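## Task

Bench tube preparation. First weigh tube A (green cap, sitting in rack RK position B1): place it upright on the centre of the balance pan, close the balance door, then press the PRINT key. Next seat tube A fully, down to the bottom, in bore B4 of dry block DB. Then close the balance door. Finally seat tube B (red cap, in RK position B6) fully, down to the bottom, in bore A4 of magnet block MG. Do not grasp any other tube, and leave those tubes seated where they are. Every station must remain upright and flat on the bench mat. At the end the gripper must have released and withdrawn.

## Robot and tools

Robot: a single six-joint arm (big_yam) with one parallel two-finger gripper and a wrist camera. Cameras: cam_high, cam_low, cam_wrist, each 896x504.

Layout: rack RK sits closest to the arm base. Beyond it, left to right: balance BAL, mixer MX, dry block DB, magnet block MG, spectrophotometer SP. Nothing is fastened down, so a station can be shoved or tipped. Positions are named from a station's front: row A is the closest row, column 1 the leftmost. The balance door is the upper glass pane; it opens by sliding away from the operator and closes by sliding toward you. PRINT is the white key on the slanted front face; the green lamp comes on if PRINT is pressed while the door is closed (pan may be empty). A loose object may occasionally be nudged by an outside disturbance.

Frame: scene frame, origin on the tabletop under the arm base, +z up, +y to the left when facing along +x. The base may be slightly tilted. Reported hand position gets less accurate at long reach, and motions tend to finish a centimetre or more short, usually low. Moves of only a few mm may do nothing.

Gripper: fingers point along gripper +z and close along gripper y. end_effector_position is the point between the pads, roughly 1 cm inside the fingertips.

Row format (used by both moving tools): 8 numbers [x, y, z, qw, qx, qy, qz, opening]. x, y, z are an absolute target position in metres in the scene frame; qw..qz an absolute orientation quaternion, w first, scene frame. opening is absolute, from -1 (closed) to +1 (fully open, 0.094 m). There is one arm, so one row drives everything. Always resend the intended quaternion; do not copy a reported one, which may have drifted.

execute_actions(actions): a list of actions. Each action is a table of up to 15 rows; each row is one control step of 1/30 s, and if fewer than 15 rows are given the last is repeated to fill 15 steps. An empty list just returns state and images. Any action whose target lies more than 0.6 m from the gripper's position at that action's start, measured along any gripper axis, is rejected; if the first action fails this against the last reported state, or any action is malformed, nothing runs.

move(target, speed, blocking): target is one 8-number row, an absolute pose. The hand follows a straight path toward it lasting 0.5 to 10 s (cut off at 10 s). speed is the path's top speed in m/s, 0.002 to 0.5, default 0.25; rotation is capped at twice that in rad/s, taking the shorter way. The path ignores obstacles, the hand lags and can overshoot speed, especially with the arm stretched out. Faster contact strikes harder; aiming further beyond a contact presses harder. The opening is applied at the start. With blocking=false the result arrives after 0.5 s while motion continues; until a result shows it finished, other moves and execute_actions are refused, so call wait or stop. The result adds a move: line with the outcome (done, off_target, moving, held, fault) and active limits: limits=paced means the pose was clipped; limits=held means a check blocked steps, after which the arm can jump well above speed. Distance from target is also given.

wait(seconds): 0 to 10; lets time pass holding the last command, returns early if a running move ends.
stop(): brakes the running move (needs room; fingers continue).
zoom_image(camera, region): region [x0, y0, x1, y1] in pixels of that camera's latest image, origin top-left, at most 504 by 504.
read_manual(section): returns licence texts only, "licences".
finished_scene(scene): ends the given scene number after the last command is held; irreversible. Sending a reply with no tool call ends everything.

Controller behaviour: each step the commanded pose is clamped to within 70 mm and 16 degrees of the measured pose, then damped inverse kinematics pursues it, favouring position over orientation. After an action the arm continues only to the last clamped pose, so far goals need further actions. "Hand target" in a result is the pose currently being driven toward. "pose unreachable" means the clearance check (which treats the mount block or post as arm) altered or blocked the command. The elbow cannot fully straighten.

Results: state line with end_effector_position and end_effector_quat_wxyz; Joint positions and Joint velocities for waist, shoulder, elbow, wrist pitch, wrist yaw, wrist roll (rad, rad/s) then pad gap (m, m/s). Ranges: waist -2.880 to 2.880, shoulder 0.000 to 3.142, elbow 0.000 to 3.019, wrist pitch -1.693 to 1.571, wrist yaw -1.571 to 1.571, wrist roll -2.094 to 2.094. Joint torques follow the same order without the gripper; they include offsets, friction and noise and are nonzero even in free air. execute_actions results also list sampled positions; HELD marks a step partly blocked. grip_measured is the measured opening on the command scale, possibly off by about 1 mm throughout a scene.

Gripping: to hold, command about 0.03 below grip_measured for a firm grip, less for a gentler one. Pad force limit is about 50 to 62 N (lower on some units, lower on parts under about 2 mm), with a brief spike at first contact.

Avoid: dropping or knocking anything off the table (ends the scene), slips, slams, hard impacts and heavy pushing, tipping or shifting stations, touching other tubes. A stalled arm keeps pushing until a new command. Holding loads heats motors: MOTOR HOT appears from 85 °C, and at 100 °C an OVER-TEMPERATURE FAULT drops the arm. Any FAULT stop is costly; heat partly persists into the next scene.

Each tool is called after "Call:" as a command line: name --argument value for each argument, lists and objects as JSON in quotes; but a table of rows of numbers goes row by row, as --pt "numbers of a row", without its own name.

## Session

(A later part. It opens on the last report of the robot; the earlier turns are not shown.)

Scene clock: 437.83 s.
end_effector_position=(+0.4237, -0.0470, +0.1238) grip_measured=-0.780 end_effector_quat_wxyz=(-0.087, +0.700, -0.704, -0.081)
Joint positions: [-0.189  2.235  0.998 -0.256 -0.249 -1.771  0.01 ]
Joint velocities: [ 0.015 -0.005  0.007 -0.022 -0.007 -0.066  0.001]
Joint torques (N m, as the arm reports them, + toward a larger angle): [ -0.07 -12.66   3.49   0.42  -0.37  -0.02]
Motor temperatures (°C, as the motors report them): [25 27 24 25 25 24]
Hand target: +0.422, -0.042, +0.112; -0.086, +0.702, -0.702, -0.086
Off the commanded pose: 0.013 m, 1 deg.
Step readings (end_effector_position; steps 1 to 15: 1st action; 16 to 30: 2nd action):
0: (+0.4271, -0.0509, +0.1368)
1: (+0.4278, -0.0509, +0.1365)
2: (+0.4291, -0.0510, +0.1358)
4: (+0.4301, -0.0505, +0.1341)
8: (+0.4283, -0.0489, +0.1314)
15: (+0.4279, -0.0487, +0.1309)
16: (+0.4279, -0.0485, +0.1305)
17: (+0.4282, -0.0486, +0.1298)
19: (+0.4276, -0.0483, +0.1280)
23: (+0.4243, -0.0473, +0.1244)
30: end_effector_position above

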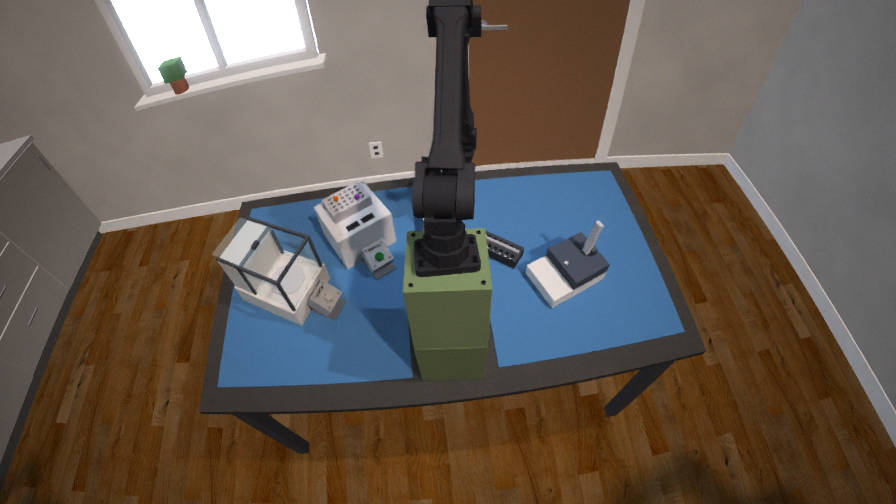

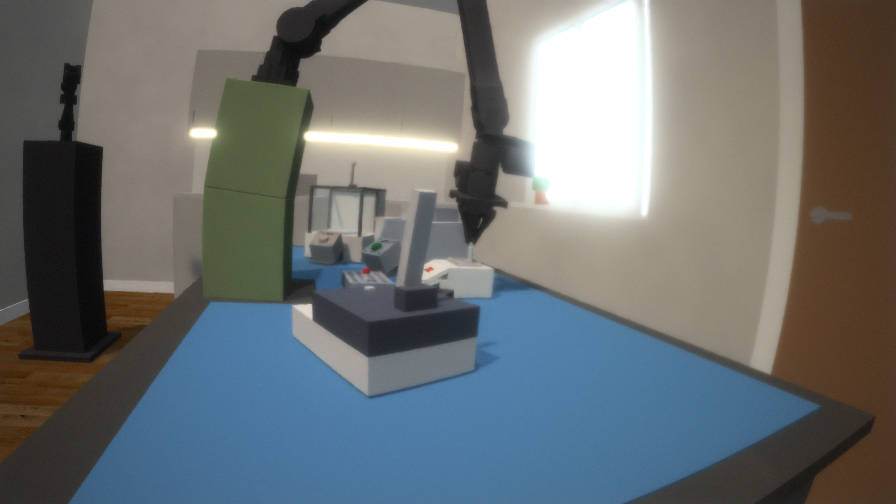

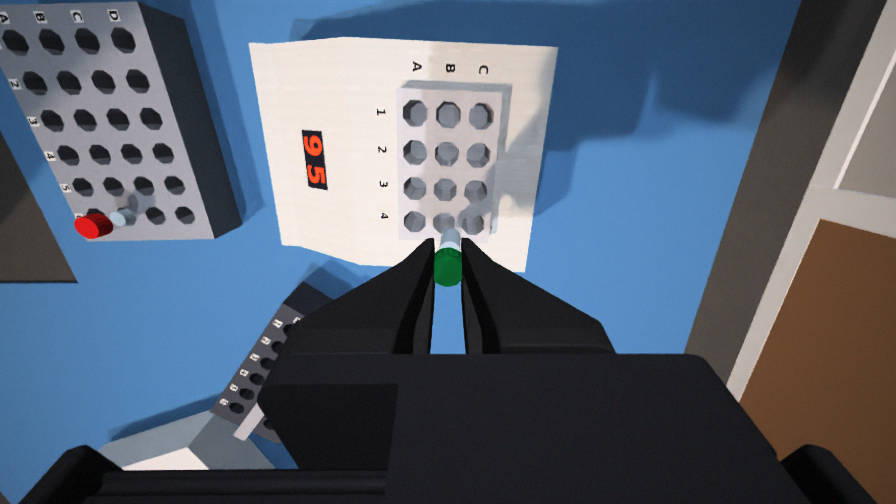

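Call:
execute_actions --actions '[[[0.422,-0.040,0.112,0.0801,-0.7010,0.7026,0.0923,-0.8]],[[0.422,-0.040,0.112,0.0801,-0.7010,0.7026,0.0923,-0.8]]]'

Call:
zoom_image --camera "cam_wrist" --region '[348,130,548,300]'

Scene clock: 446.67 s.
end_effector_position=(+0.4282, -0.0449, +0.1245) grip_measured=-0.780 end_effector_quat_wxyz=(-0.089, +0.703, -0.702, -0.079)
Joint positions: [-0.182  2.235  1.006 -0.259 -0.249 -1.771  0.01 ]
Joint velocities: [ 0.015  0.015 -0.007  0.002 -0.095 -0.051 -0.001]
Joint torques (N m, as the arm reports them, + toward a larger angle): [ -0.22 -12.5    3.7   -0.47  -0.25   0.03]
Motor temperatures (°C, as the motors report them): [25 27 24 25 25 24]
Hand target: +0.422, -0.040, +0.112; -0.080, +0.701, -0.703, -0.092
Off the commanded pose: 0.015 m, 2 deg.
Step readings (end_effector_position; steps 1 to 15: 1st action; 16 to 30: 2nd action):
0: (+0.4237, -0.0470, +0.1238)
1: (+0.4238, -0.0469, +0.1239)
2: (+0.4242, -0.0468, +0.1240)
4: (+0.4258, -0.0460, +0.1242)
8: (+0.4280, -0.0449, +0.1244)
15: (+0.4282, -0.0449, +0.1245)
16: (+0.4282, -0.0449, +0.1245)
17: (+0.4282, -0.0449, +0.1245)
19: (+0.4282, -0.0449, +0.1245)
23: (+0.4282, -0.0449, +0.1245)
30: end_effector_position above

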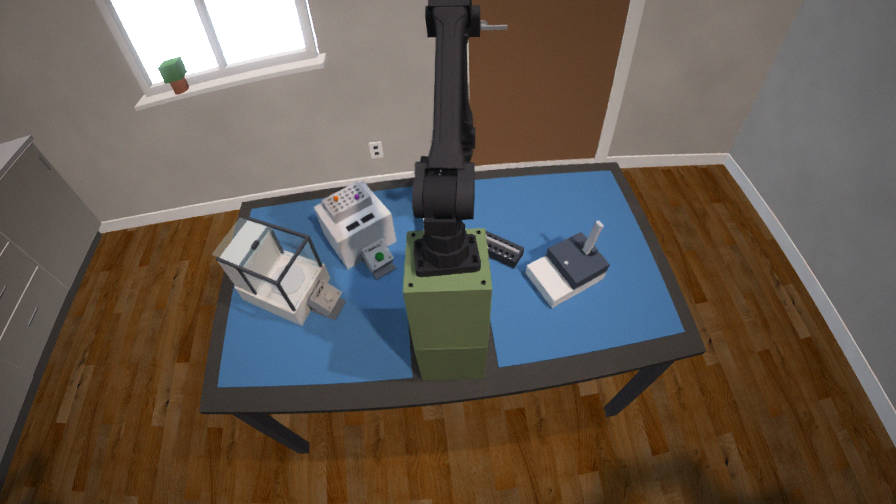

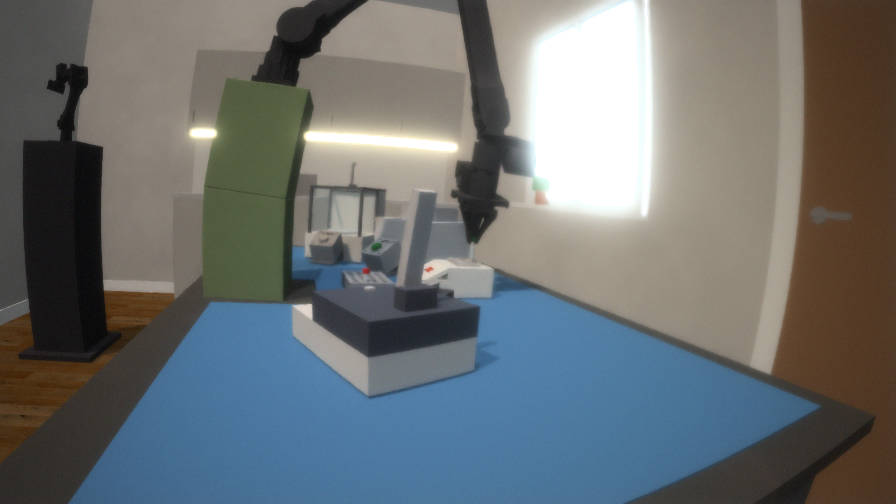

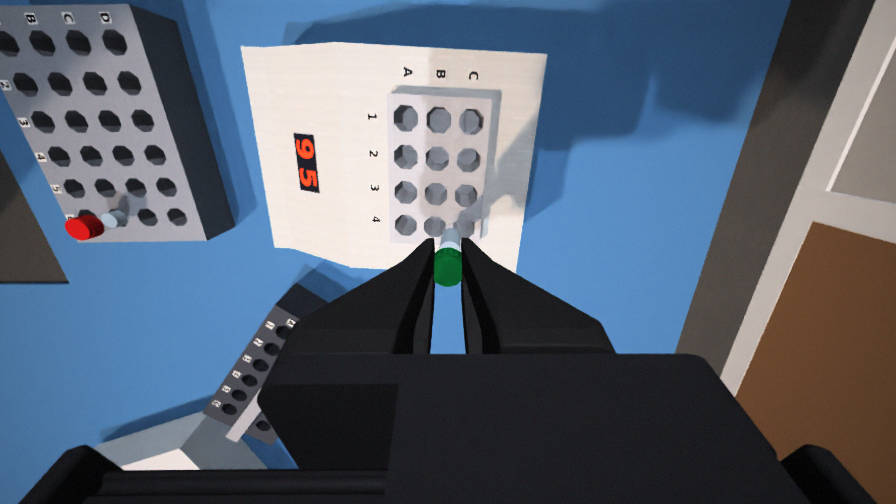

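Region (348, 130, 548, 300) of cam_wrist's 896x504 image, scaled by 2.520, with more detail than that image has; it fills the top 428 rows of this view, and the rest is white.

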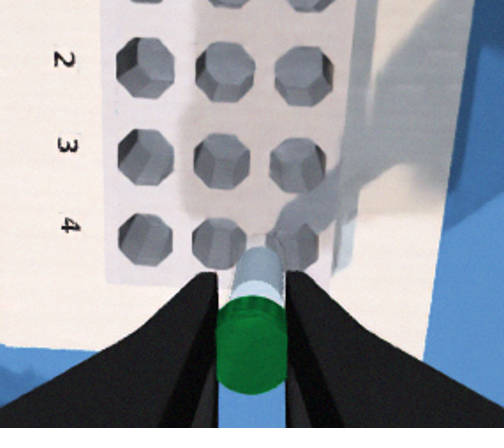

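Call:
move --target '[0.418,-0.040,0.17,0.0739,-0.7003,0.7033,0.0985,-0.8]' --speed 0.08

Call:
move --target '[0.423,-0.040,0.112,0.0739,-0.7003,0.7033,0.0985,-0.8]' --speed 0.04

Call:
zoom_image --camera "cam_wrist" --region '[348,130,548,300]'

Scene clock: 458.67 s.
end_effector_position=(+0.4210, -0.0430, +0.1664) grip_measured=-0.780 end_effector_quat_wxyz=(-0.078, +0.700, -0.703, -0.096)
Joint positions: [-0.182  2.124  0.973 -0.377 -0.249 -1.771  0.01 ]
Joint velocities: [-0.005  0.005 -0.007  0.002  0.007 -0.051  0.   ]
Joint torques (N m, as the arm reports them, + toward a larger angle): [ -0.34 -15.65   2.4   -0.56  -0.15   0.01]
Motor temperatures (°C, as the motors report them): [25 27 24 25 24 24]
Hand target: +0.418, -0.040, +0.170; -0.074, +0.700, -0.703, -0.099
Off the commanded pose: 0.006 m, 1 deg.
move: done

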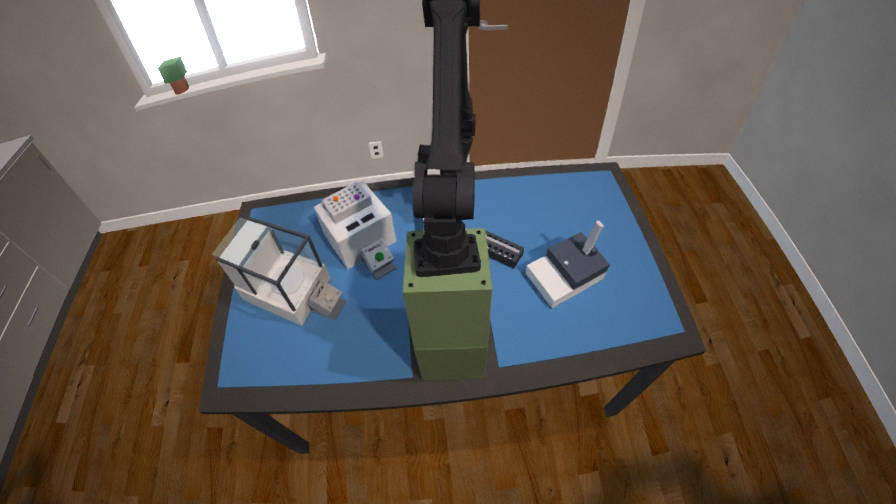

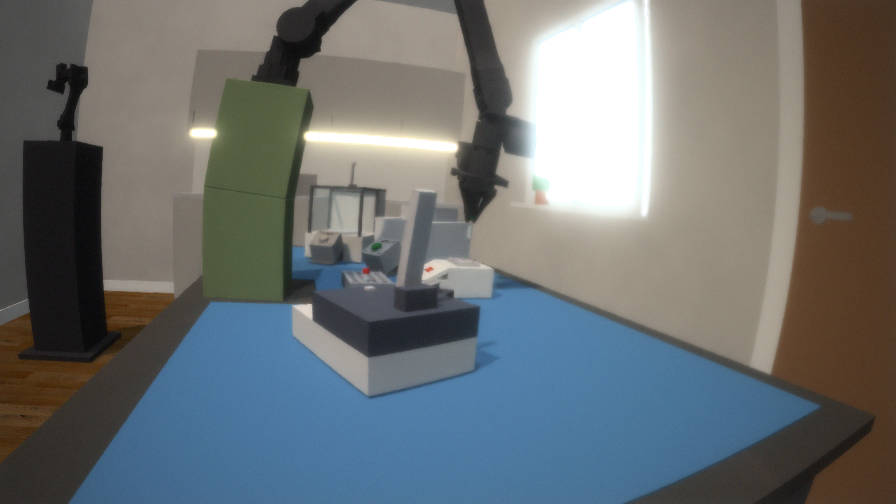

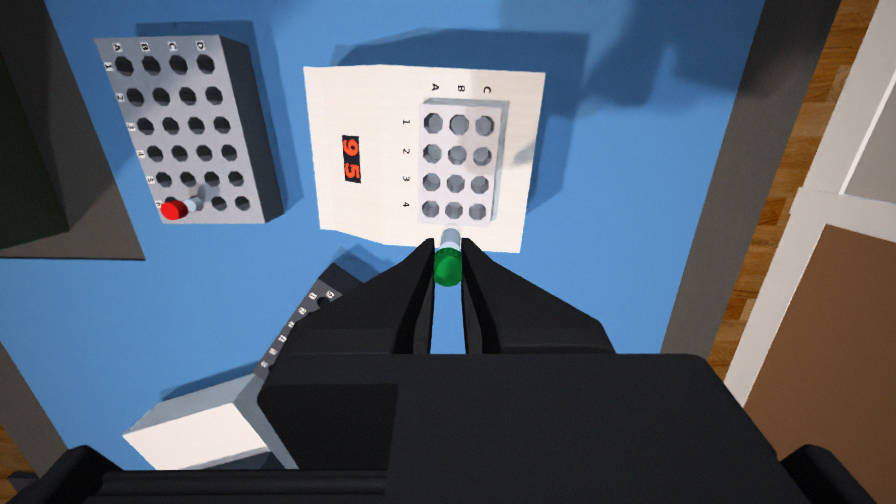

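Scene clock: 460.37 s.
end_effector_position=(+0.4227, -0.0437, +0.1239) grip_measured=-0.780 end_effector_quat_wxyz=(-0.077, +0.700, -0.703, -0.096)
Joint positions: [-0.182  2.241  1.02  -0.309 -0.249 -1.771  0.01 ]
Joint velocities: [-0.024 -0.024  0.002 -0.002 -0.007  0.037  0.001]
Joint torques (N m, as the arm reports them, + toward a larger angle): [ -0.15 -12.82   3.92   0.31  -0.14   0.04]
Motor temperatures (°C, as the motors report them): [25 27 24 25 24 24]
Hand target: +0.423, -0.040, +0.112; -0.074, +0.700, -0.703, -0.098
Off the commanded pose: 0.012 m, 0 deg.
move: off_target

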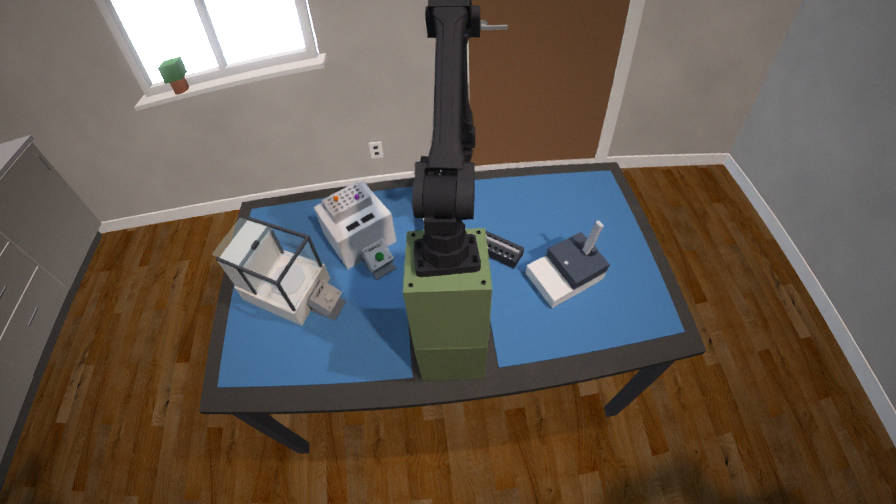

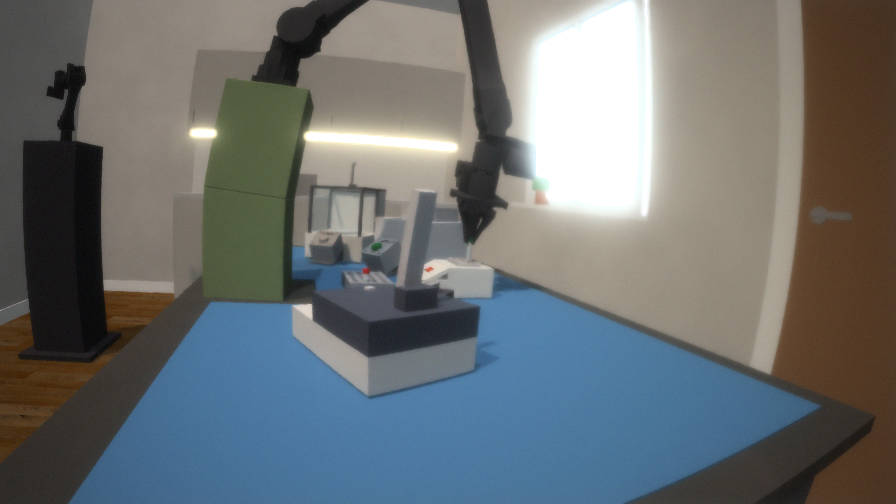

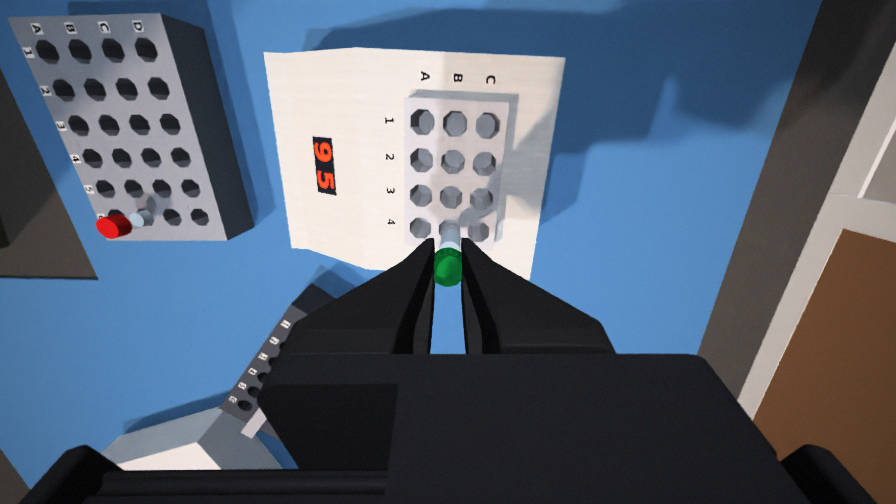

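Region (348, 130, 548, 300) of cam_wrist's 896x504 image, scaled by 2.520, with more detail than that image has; it fills the top 428 rows of this view, and the rest is white.

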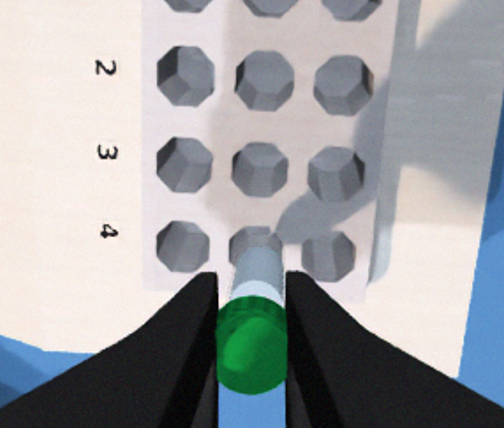

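Call:
execute_actions --actions '[[[0.4225,-0.041,0.111,0.0739,-0.7003,0.7033,0.0985,-0.8],[0.4225,-0.041,0.1105,0.0739,-0.7003,0.7033,0.0985,-0.8],[0.4225,-0.041,0.110,0.0739,-0.7003,0.7033,0.0985,-0.8],[0.4225,-0.041,0.1095,0.0739,-0.7003,0.7033,0.0985,-0.8],[0.422,-0.041,0.109,0.0739,-0.7003,0.7033,0.0985,-0.8],[0.422,-0.041,0.1085,0.0739,-0.7003,0.7033,0.0985,-0.8],[0.422,-0.041,0.108,0.0739,-0.7003,0.7033,0.0985,-0.8],[0.422,-0.041,0.1075,0.0739,-0.7003,0.7033,0.0985,-0.8],[0.422,-0.041,0.107,0.0739,-0.7003,0.7033,0.0985,-0.8],[0.422,-0.041,0.1065,0.0739,-0.7003,0.7033,0.0985,-0.8],[0.422,-0.041,0.106,0.0739,-0.7003,0.7033,0.0985,-0.8],[0.422,-0.041,0.1055,0.0739,-0.7003,0.7033,0.0985,-0.8],[0.422,-0.041,0.105,0.0739,-0.7003,0.7033,0.0985,-0.8]]]'

Call:
zoom_image --camera "cam_wrist" --region '[348,130,548,300]'

Call:
zoom_image --camera "cam_low" --region '[410,190,530,300]'

Scene clock: 472.77 s.
end_effector_position=(+0.4228, -0.0438, +0.1192) grip_measured=-0.781 end_effector_quat_wxyz=(-0.078, +0.701, -0.703, -0.096)
Joint positions: [-0.182  2.254  1.024 -0.299 -0.249 -1.771  0.01 ]
Joint velocities: [-0.015 -0.005  0.012  0.002 -0.037 -0.095 -0.   ]
Joint torques (N m, as the arm reports them, + toward a larger angle): [ -0.31 -12.44   3.87   0.39  -0.14   0.02]
Motor temperatures (°C, as the motors report them): [25 27 24 25 24 24]
Hand target: +0.422, -0.041, +0.105; -0.074, +0.700, -0.703, -0.099
Off the commanded pose: 0.014 m, 1 deg.
Step readings (end_effector_position):
0: (+0.4227, -0.0437, +0.1239)
1: (+0.4228, -0.0437, +0.1239)
2: (+0.4229, -0.0437, +0.1239)
4: (+0.4234, -0.0438, +0.1239)
8: (+0.4232, -0.0438, +0.1226)
15: end_effector_position above

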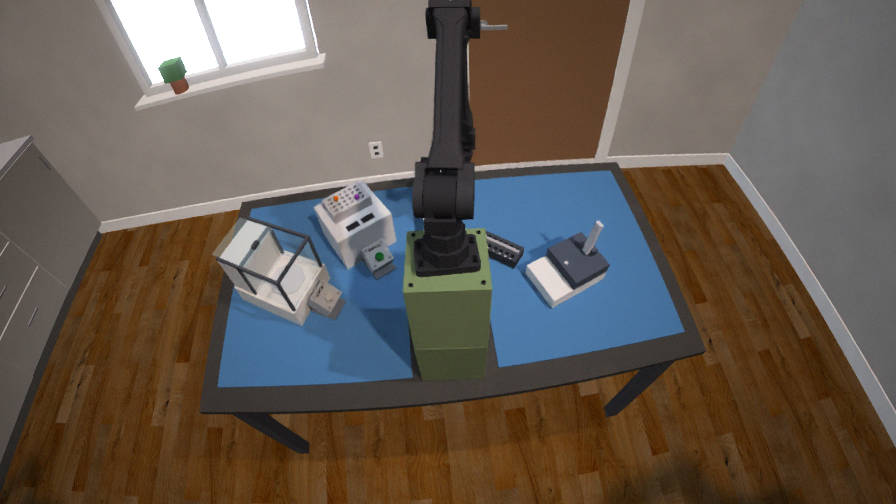

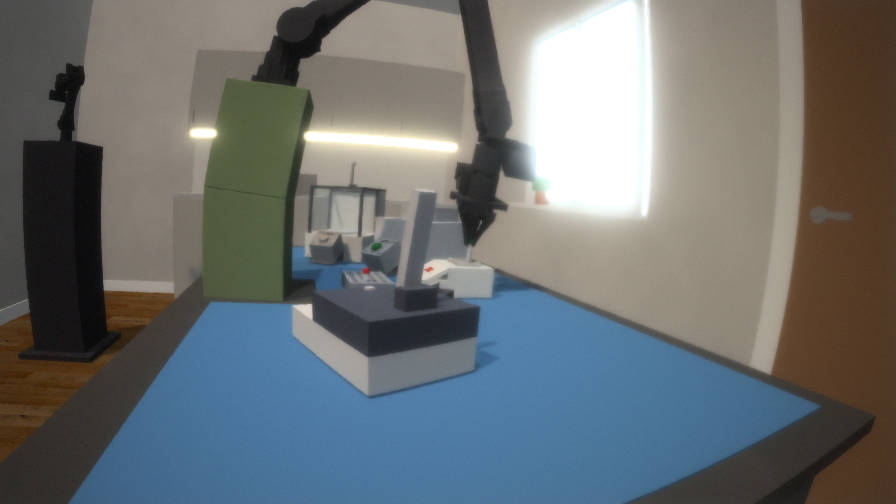

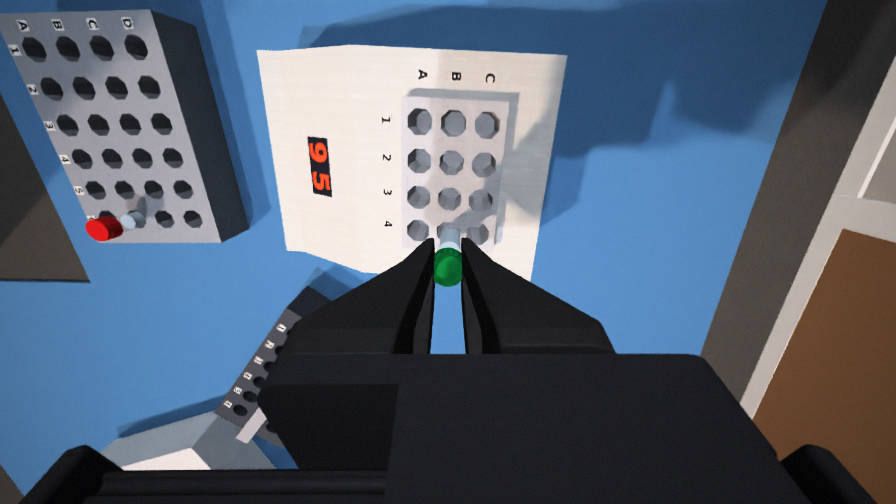

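Region (348, 130, 548, 300) of cam_wrist's 896x504 image, scaled by 2.520, with more detail than that image has; it fills the top 428 rows of this view, and the rest is white.

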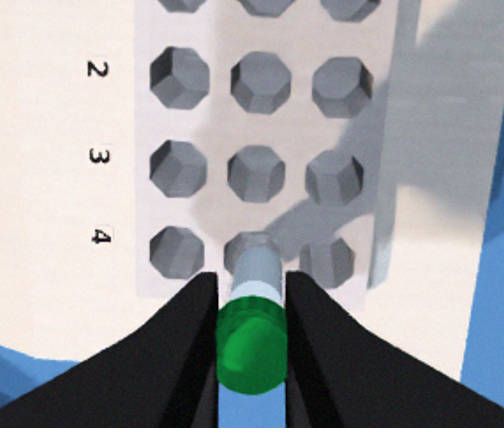

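Region (410, 190, 530, 300) of cam_low's 896x504 image, scaled by 4.200, with more detail than that image has; it fills the top 462 rows of this view, and the rest is white.

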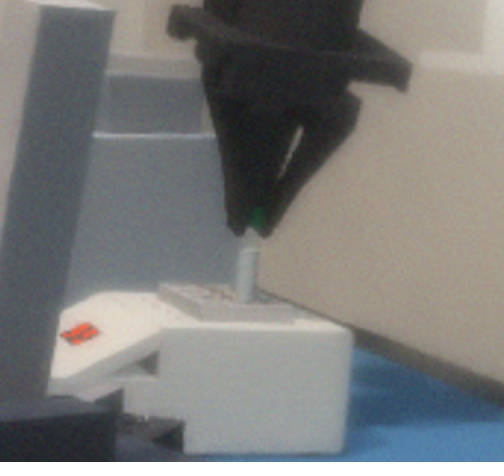

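Call:
execute_actions --actions '[[[0.421,-0.041,0.104,0.0731,-0.7002,0.7034,0.0993,-0.8],[0.421,-0.041,0.104,0.0731,-0.7002,0.7034,0.0993,-0.8],[0.421,-0.041,0.104,0.0731,-0.7002,0.7034,0.0993,-0.8],[0.420,-0.041,0.103,0.0723,-0.7001,0.7035,0.1001,-0.8],[0.420,-0.041,0.103,0.0723,-0.7001,0.7035,0.1001,-0.8],[0.420,-0.041,0.103,0.0723,-0.7001,0.7035,0.1001,-0.8],[0.419,-0.041,0.102,0.0715,-0.7,0.7036,0.101,-0.8]]]'

Call:
zoom_image --camera "cam_wrist" --region '[348,130,548,300]'

Scene clock: 485.00 s.
end_effector_position=(+0.4228, -0.0438, +0.1192) grip_measured=-0.781 end_effector_quat_wxyz=(-0.078, +0.701, -0.703, -0.096)
Joint positions: [-0.182  2.254  1.024 -0.299 -0.249 -1.771  0.01 ]
Joint velocities: [ 0.015 -0.005  0.007  0.007 -0.051 -0.022 -0.   ]
Joint torques (N m, as the arm reports them, + toward a larger angle): [ -0.31 -11.78   3.85   0.42  -0.1    0.01]
Motor temperatures (°C, as the motors report them): [25 27 24 25 24 24]
Hand target: +0.419, -0.041, +0.103; -0.072, +0.700, -0.703, -0.101
Off the commanded pose: 0.018 m, 1 deg.
Step readings (end_effector_position):
0: (+0.4228, -0.0438, +0.1192)
1: (+0.4228, -0.0438, +0.1192)
2: (+0.4228, -0.0438, +0.1192)
4: (+0.4228, -0.0438, +0.1192)
8: (+0.4228, -0.0438, +0.1192)
15: end_effector_position above

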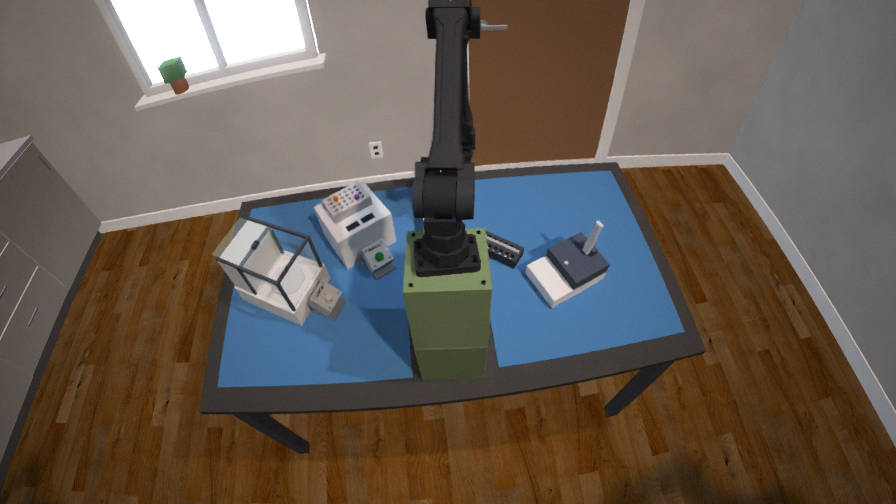

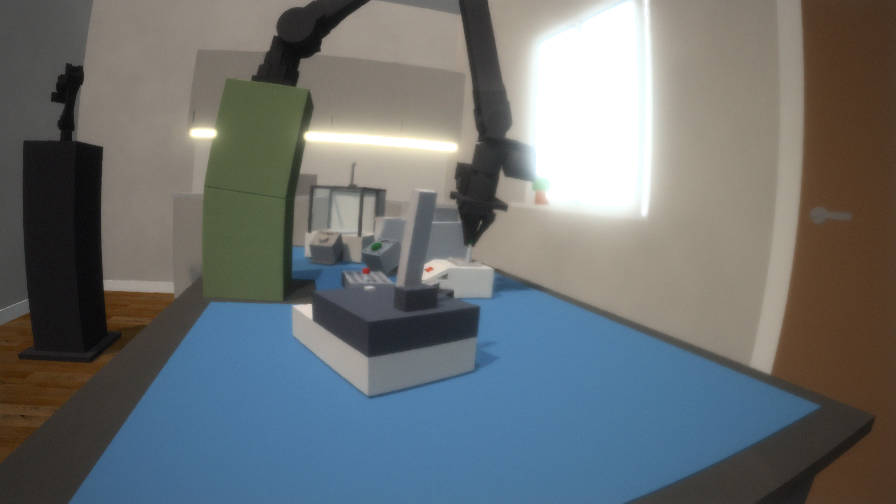

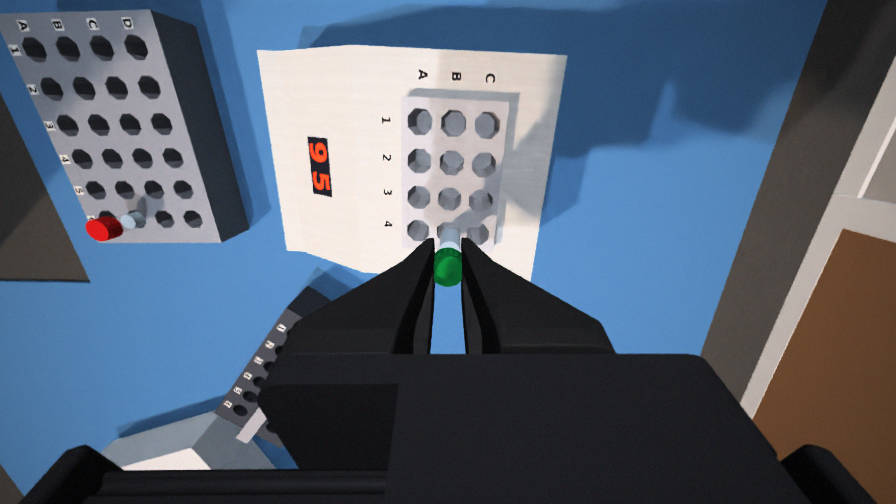

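Region (348, 130, 548, 300) of cam_wrist's 896x504 image, scaled by 2.520, with more detail than that image has; it fills the top 428 rows of this view, and the rest is white.

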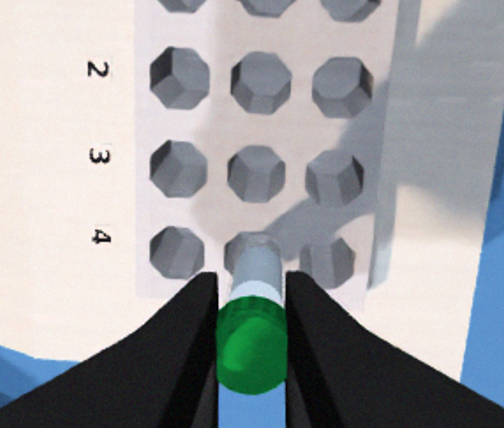

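Call:
move --target '[0.416,-0.040,0.165,0.0739,-0.7003,0.7033,0.0985,-0.8]' --speed 0.08

Call:
move --target '[0.421,-0.040,0.098,0.0739,-0.7003,0.7033,0.0985,-0.8]' --speed 0.03

Call:
zoom_image --camera "cam_wrist" --region '[348,130,548,300]'

Scene clock: 496.17 s.
end_effector_position=(+0.4194, -0.0426, +0.1617) grip_measured=-0.781 end_effector_quat_wxyz=(-0.078, +0.701, -0.703, -0.095)
Joint positions: [-0.182  2.135  0.971 -0.364 -0.249 -1.771  0.01 ]
Joint velocities: [-0.015 -0.015 -0.002 -0.012 -0.037 -0.022  0.002]
Joint torques (N m, as the arm reports them, + toward a larger angle): [ -0.42 -15.21   2.19  -0.57  -0.15   0.  ]
Motor temperatures (°C, as the motors report them): [25 27 24 25 24 24]
Hand target: +0.416, -0.040, +0.165; -0.074, +0.700, -0.703, -0.098
Off the commanded pose: 0.005 m, 1 deg.
move: done

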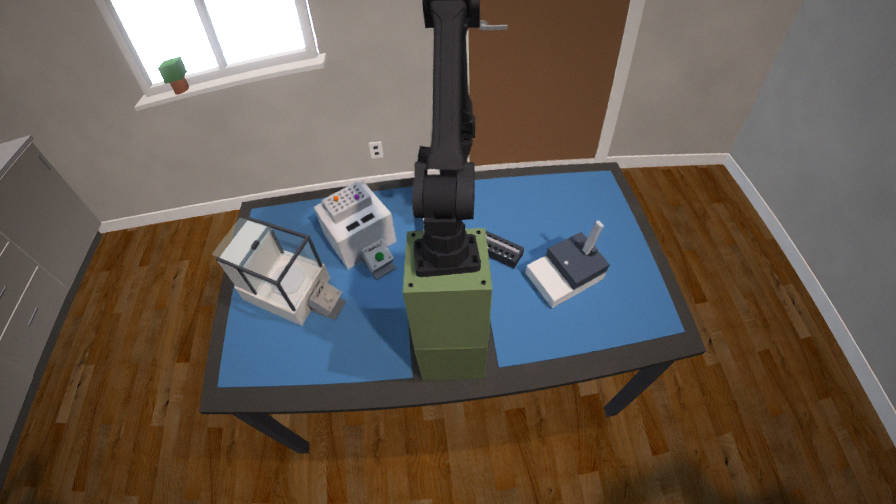

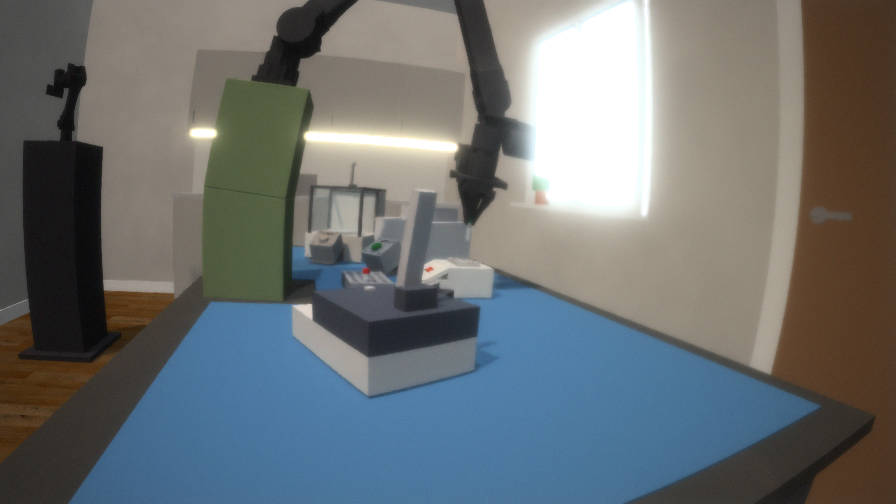

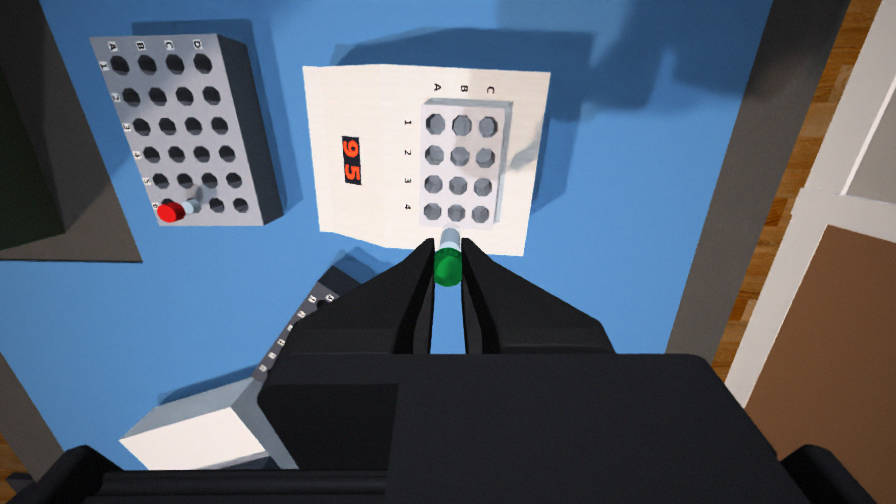

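Scene clock: 498.60 s.
end_effector_position=(+0.4215, -0.0437, +0.1101) grip_measured=-0.781 end_effector_quat_wxyz=(-0.077, +0.700, -0.703, -0.096)
Joint positions: [-0.182  2.278  1.032 -0.284 -0.248 -1.771  0.01 ]
Joint velocities: [-0.005  0.005 -0.002 -0.017 -0.022 -0.051 -0.   ]
Joint torques (N m, as the arm reports them, + toward a larger angle): [ -0.14 -12.61   3.67   0.29  -0.15   0.03]
Motor temperatures (°C, as the motors report them): [25 27 24 25 24 24]
Hand target: +0.421, -0.040, +0.098; -0.074, +0.700, -0.703, -0.099
Off the commanded pose: 0.013 m, 0 deg.
move: off_target

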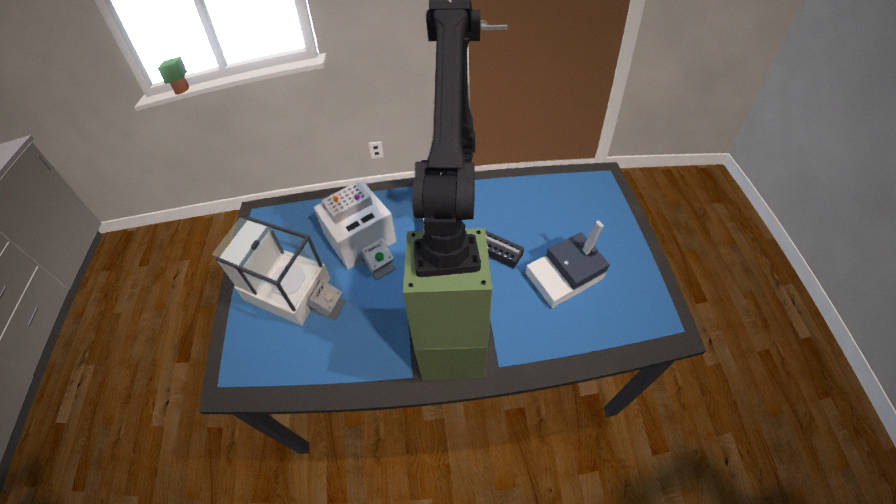

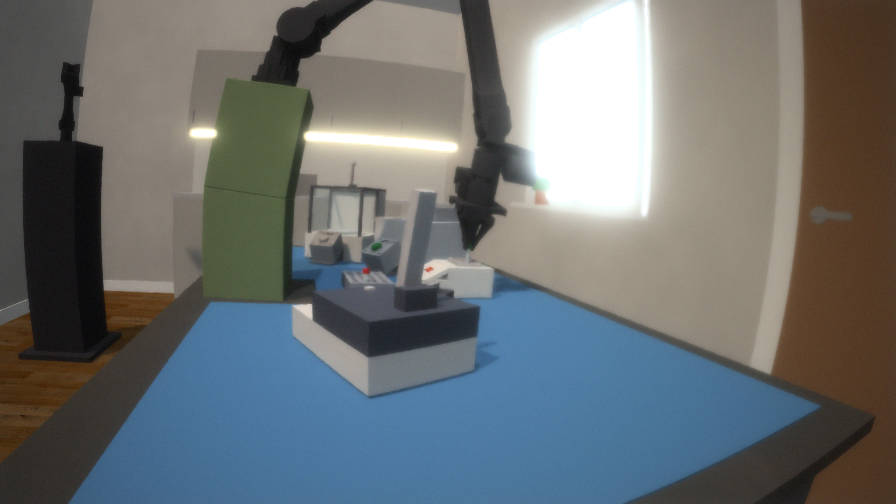

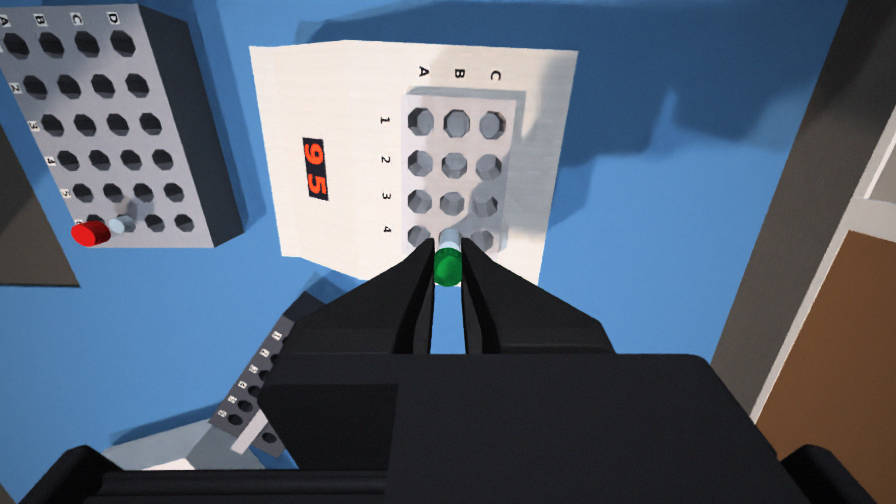

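Region (348, 130, 548, 300) of cam_wrist's 896x504 image, scaled by 2.520, with more detail than that image has; it fills the top 428 rows of this view, and the rest is white.

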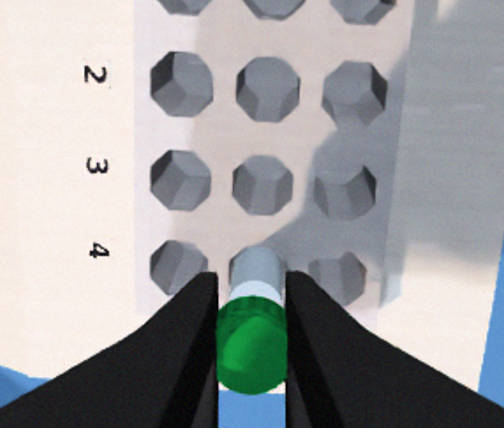

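It's in. Continue down.

Call:
execute_actions --actions '[[[0.42,-0.040,0.096,0.0739,-0.7003,0.7033,0.0985,-0.8],[0.42,-0.040,0.095,0.0739,-0.7003,0.7033,0.0985,-0.8],[0.42,-0.040,0.094,0.0739,-0.7003,0.7033,0.0985,-0.8],[0.42,-0.040,0.093,0.0739,-0.7003,0.7033,0.0985,-0.8],[0.42,-0.040,0.092,0.0739,-0.7003,0.7033,0.0985,-0.8],[0.42,-0.040,0.091,0.0739,-0.7003,0.7033,0.0985,-0.8],[0.42,-0.040,0.090,0.0739,-0.7003,0.7033,0.0985,-0.8],[0.42,-0.040,0.089,0.0739,-0.7003,0.7033,0.0985,-0.8],[0.42,-0.040,0.088,0.0739,-0.7003,0.7033,0.0985,-0.8],[0.42,-0.040,0.087,0.0739,-0.7003,0.7033,0.0985,-0.8],[0.42,-0.040,0.086,0.0739,-0.7003,0.7033,0.0985,-0.8],[0.42,-0.040,0.085,0.0739,-0.7003,0.7033,0.0985,-0.8],[0.42,-0.040,0.084,0.0739,-0.7003,0.7033,0.0985,-0.8],[0.42,-0.040,0.083,0.0739,-0.7003,0.7033,0.0985,-0.8],[0.42,-0.040,0.082,0.0739,-0.7003,0.7033,0.0985,-0.8]],[[0.42,-0.040,0.081,0.0739,-0.7003,0.7033,0.0985,-0.8],[0.42,-0.040,0.080,0.0739,-0.7003,0.7033,0.0985,-0.8],[0.42,-0.040,0.079,0.0739,-0.7003,0.7033,0.0985,-0.8],[0.42,-0.040,0.078,0.0739,-0.7003,0.7033,0.0985,-0.8],[0.42,-0.040,0.077,0.0739,-0.7003,0.7033,0.0985,-0.8],[0.42,-0.040,0.076,0.0739,-0.7003,0.7033,0.0985,-0.8],[0.42,-0.040,0.075,0.0739,-0.7003,0.7033,0.0985,-0.8],[0.42,-0.040,0.074,0.0739,-0.7003,0.7033,0.0985,-0.8]]]'

Call:
zoom_image --camera "cam_low" --region '[410,190,530,300]'

Scene clock: 514.40 s.
end_effector_position=(+0.4218, -0.0438, +0.0900) grip_measured=-0.781 end_effector_quat_wxyz=(-0.078, +0.701, -0.703, -0.096)
Joint positions: [-0.182  2.332  1.058 -0.254 -0.249 -1.771  0.01 ]
Joint velocities: [-0.015 -0.005 -0.007 -0.007  0.007 -0.022  0.001]
Joint torques (N m, as the arm reports them, + toward a larger angle): [  0.05 -12.13   3.64   0.47  -0.14   0.04]
Motor temperatures (°C, as the motors report them): [25 27 24 25 24 24]
Hand target: +0.420, -0.040, +0.074; -0.074, +0.700, -0.703, -0.099
Off the commanded pose: 0.017 m, 1 deg.
Step readings (end_effector_position; steps 1 to 15: 1st action; 16 to 30: 2nd action):
0: (+0.4215, -0.0437, +0.1101)
1: (+0.4217, -0.0437, +0.1101)
2: (+0.4220, -0.0438, +0.1100)
4: (+0.4219, -0.0438, +0.1092)
8: (+0.4219, -0.0438, +0.1054)
15: (+0.4221, -0.0439, +0.0974)
16: (+0.4220, -0.0439, +0.0964)
17: (+0.4219, -0.0439, +0.0955)
19: (+0.4221, -0.0440, +0.0936)
23: (+0.4218, -0.0438, +0.0900)
30: end_effector_position above

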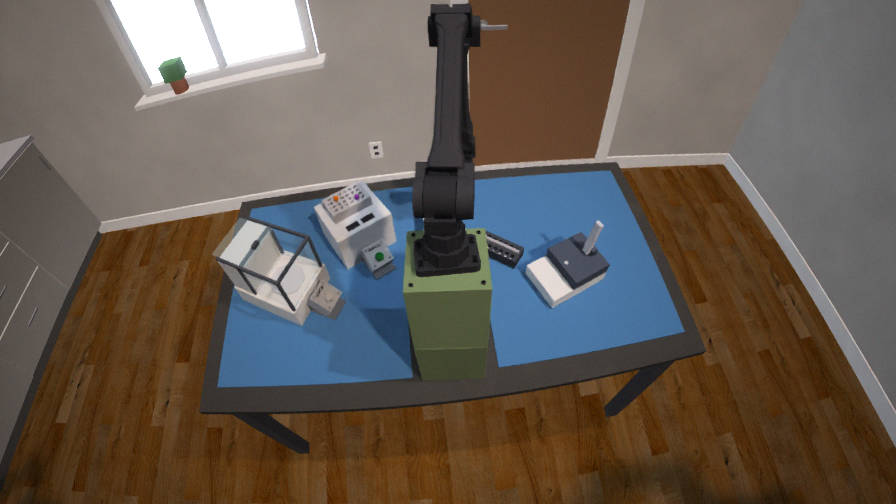

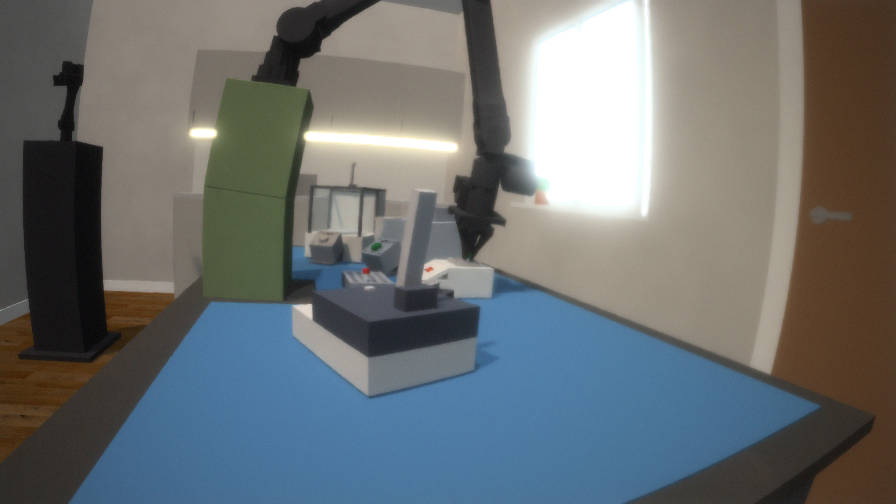

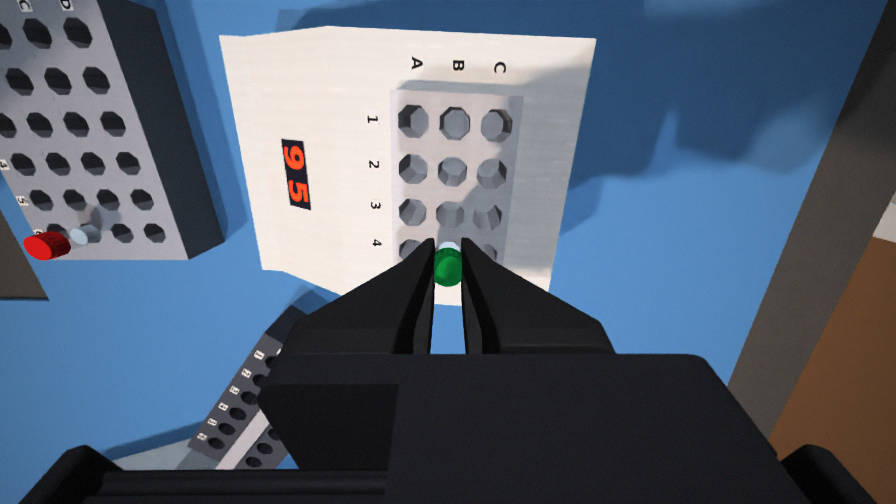

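Region (410, 190, 530, 300) of cam_low's 896x504 image, scaled by 4.200, with more detail than that image has; it fills the top 462 rows of this view, and the rest is white.

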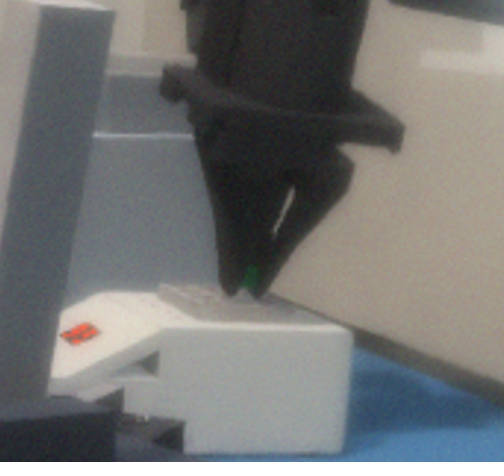

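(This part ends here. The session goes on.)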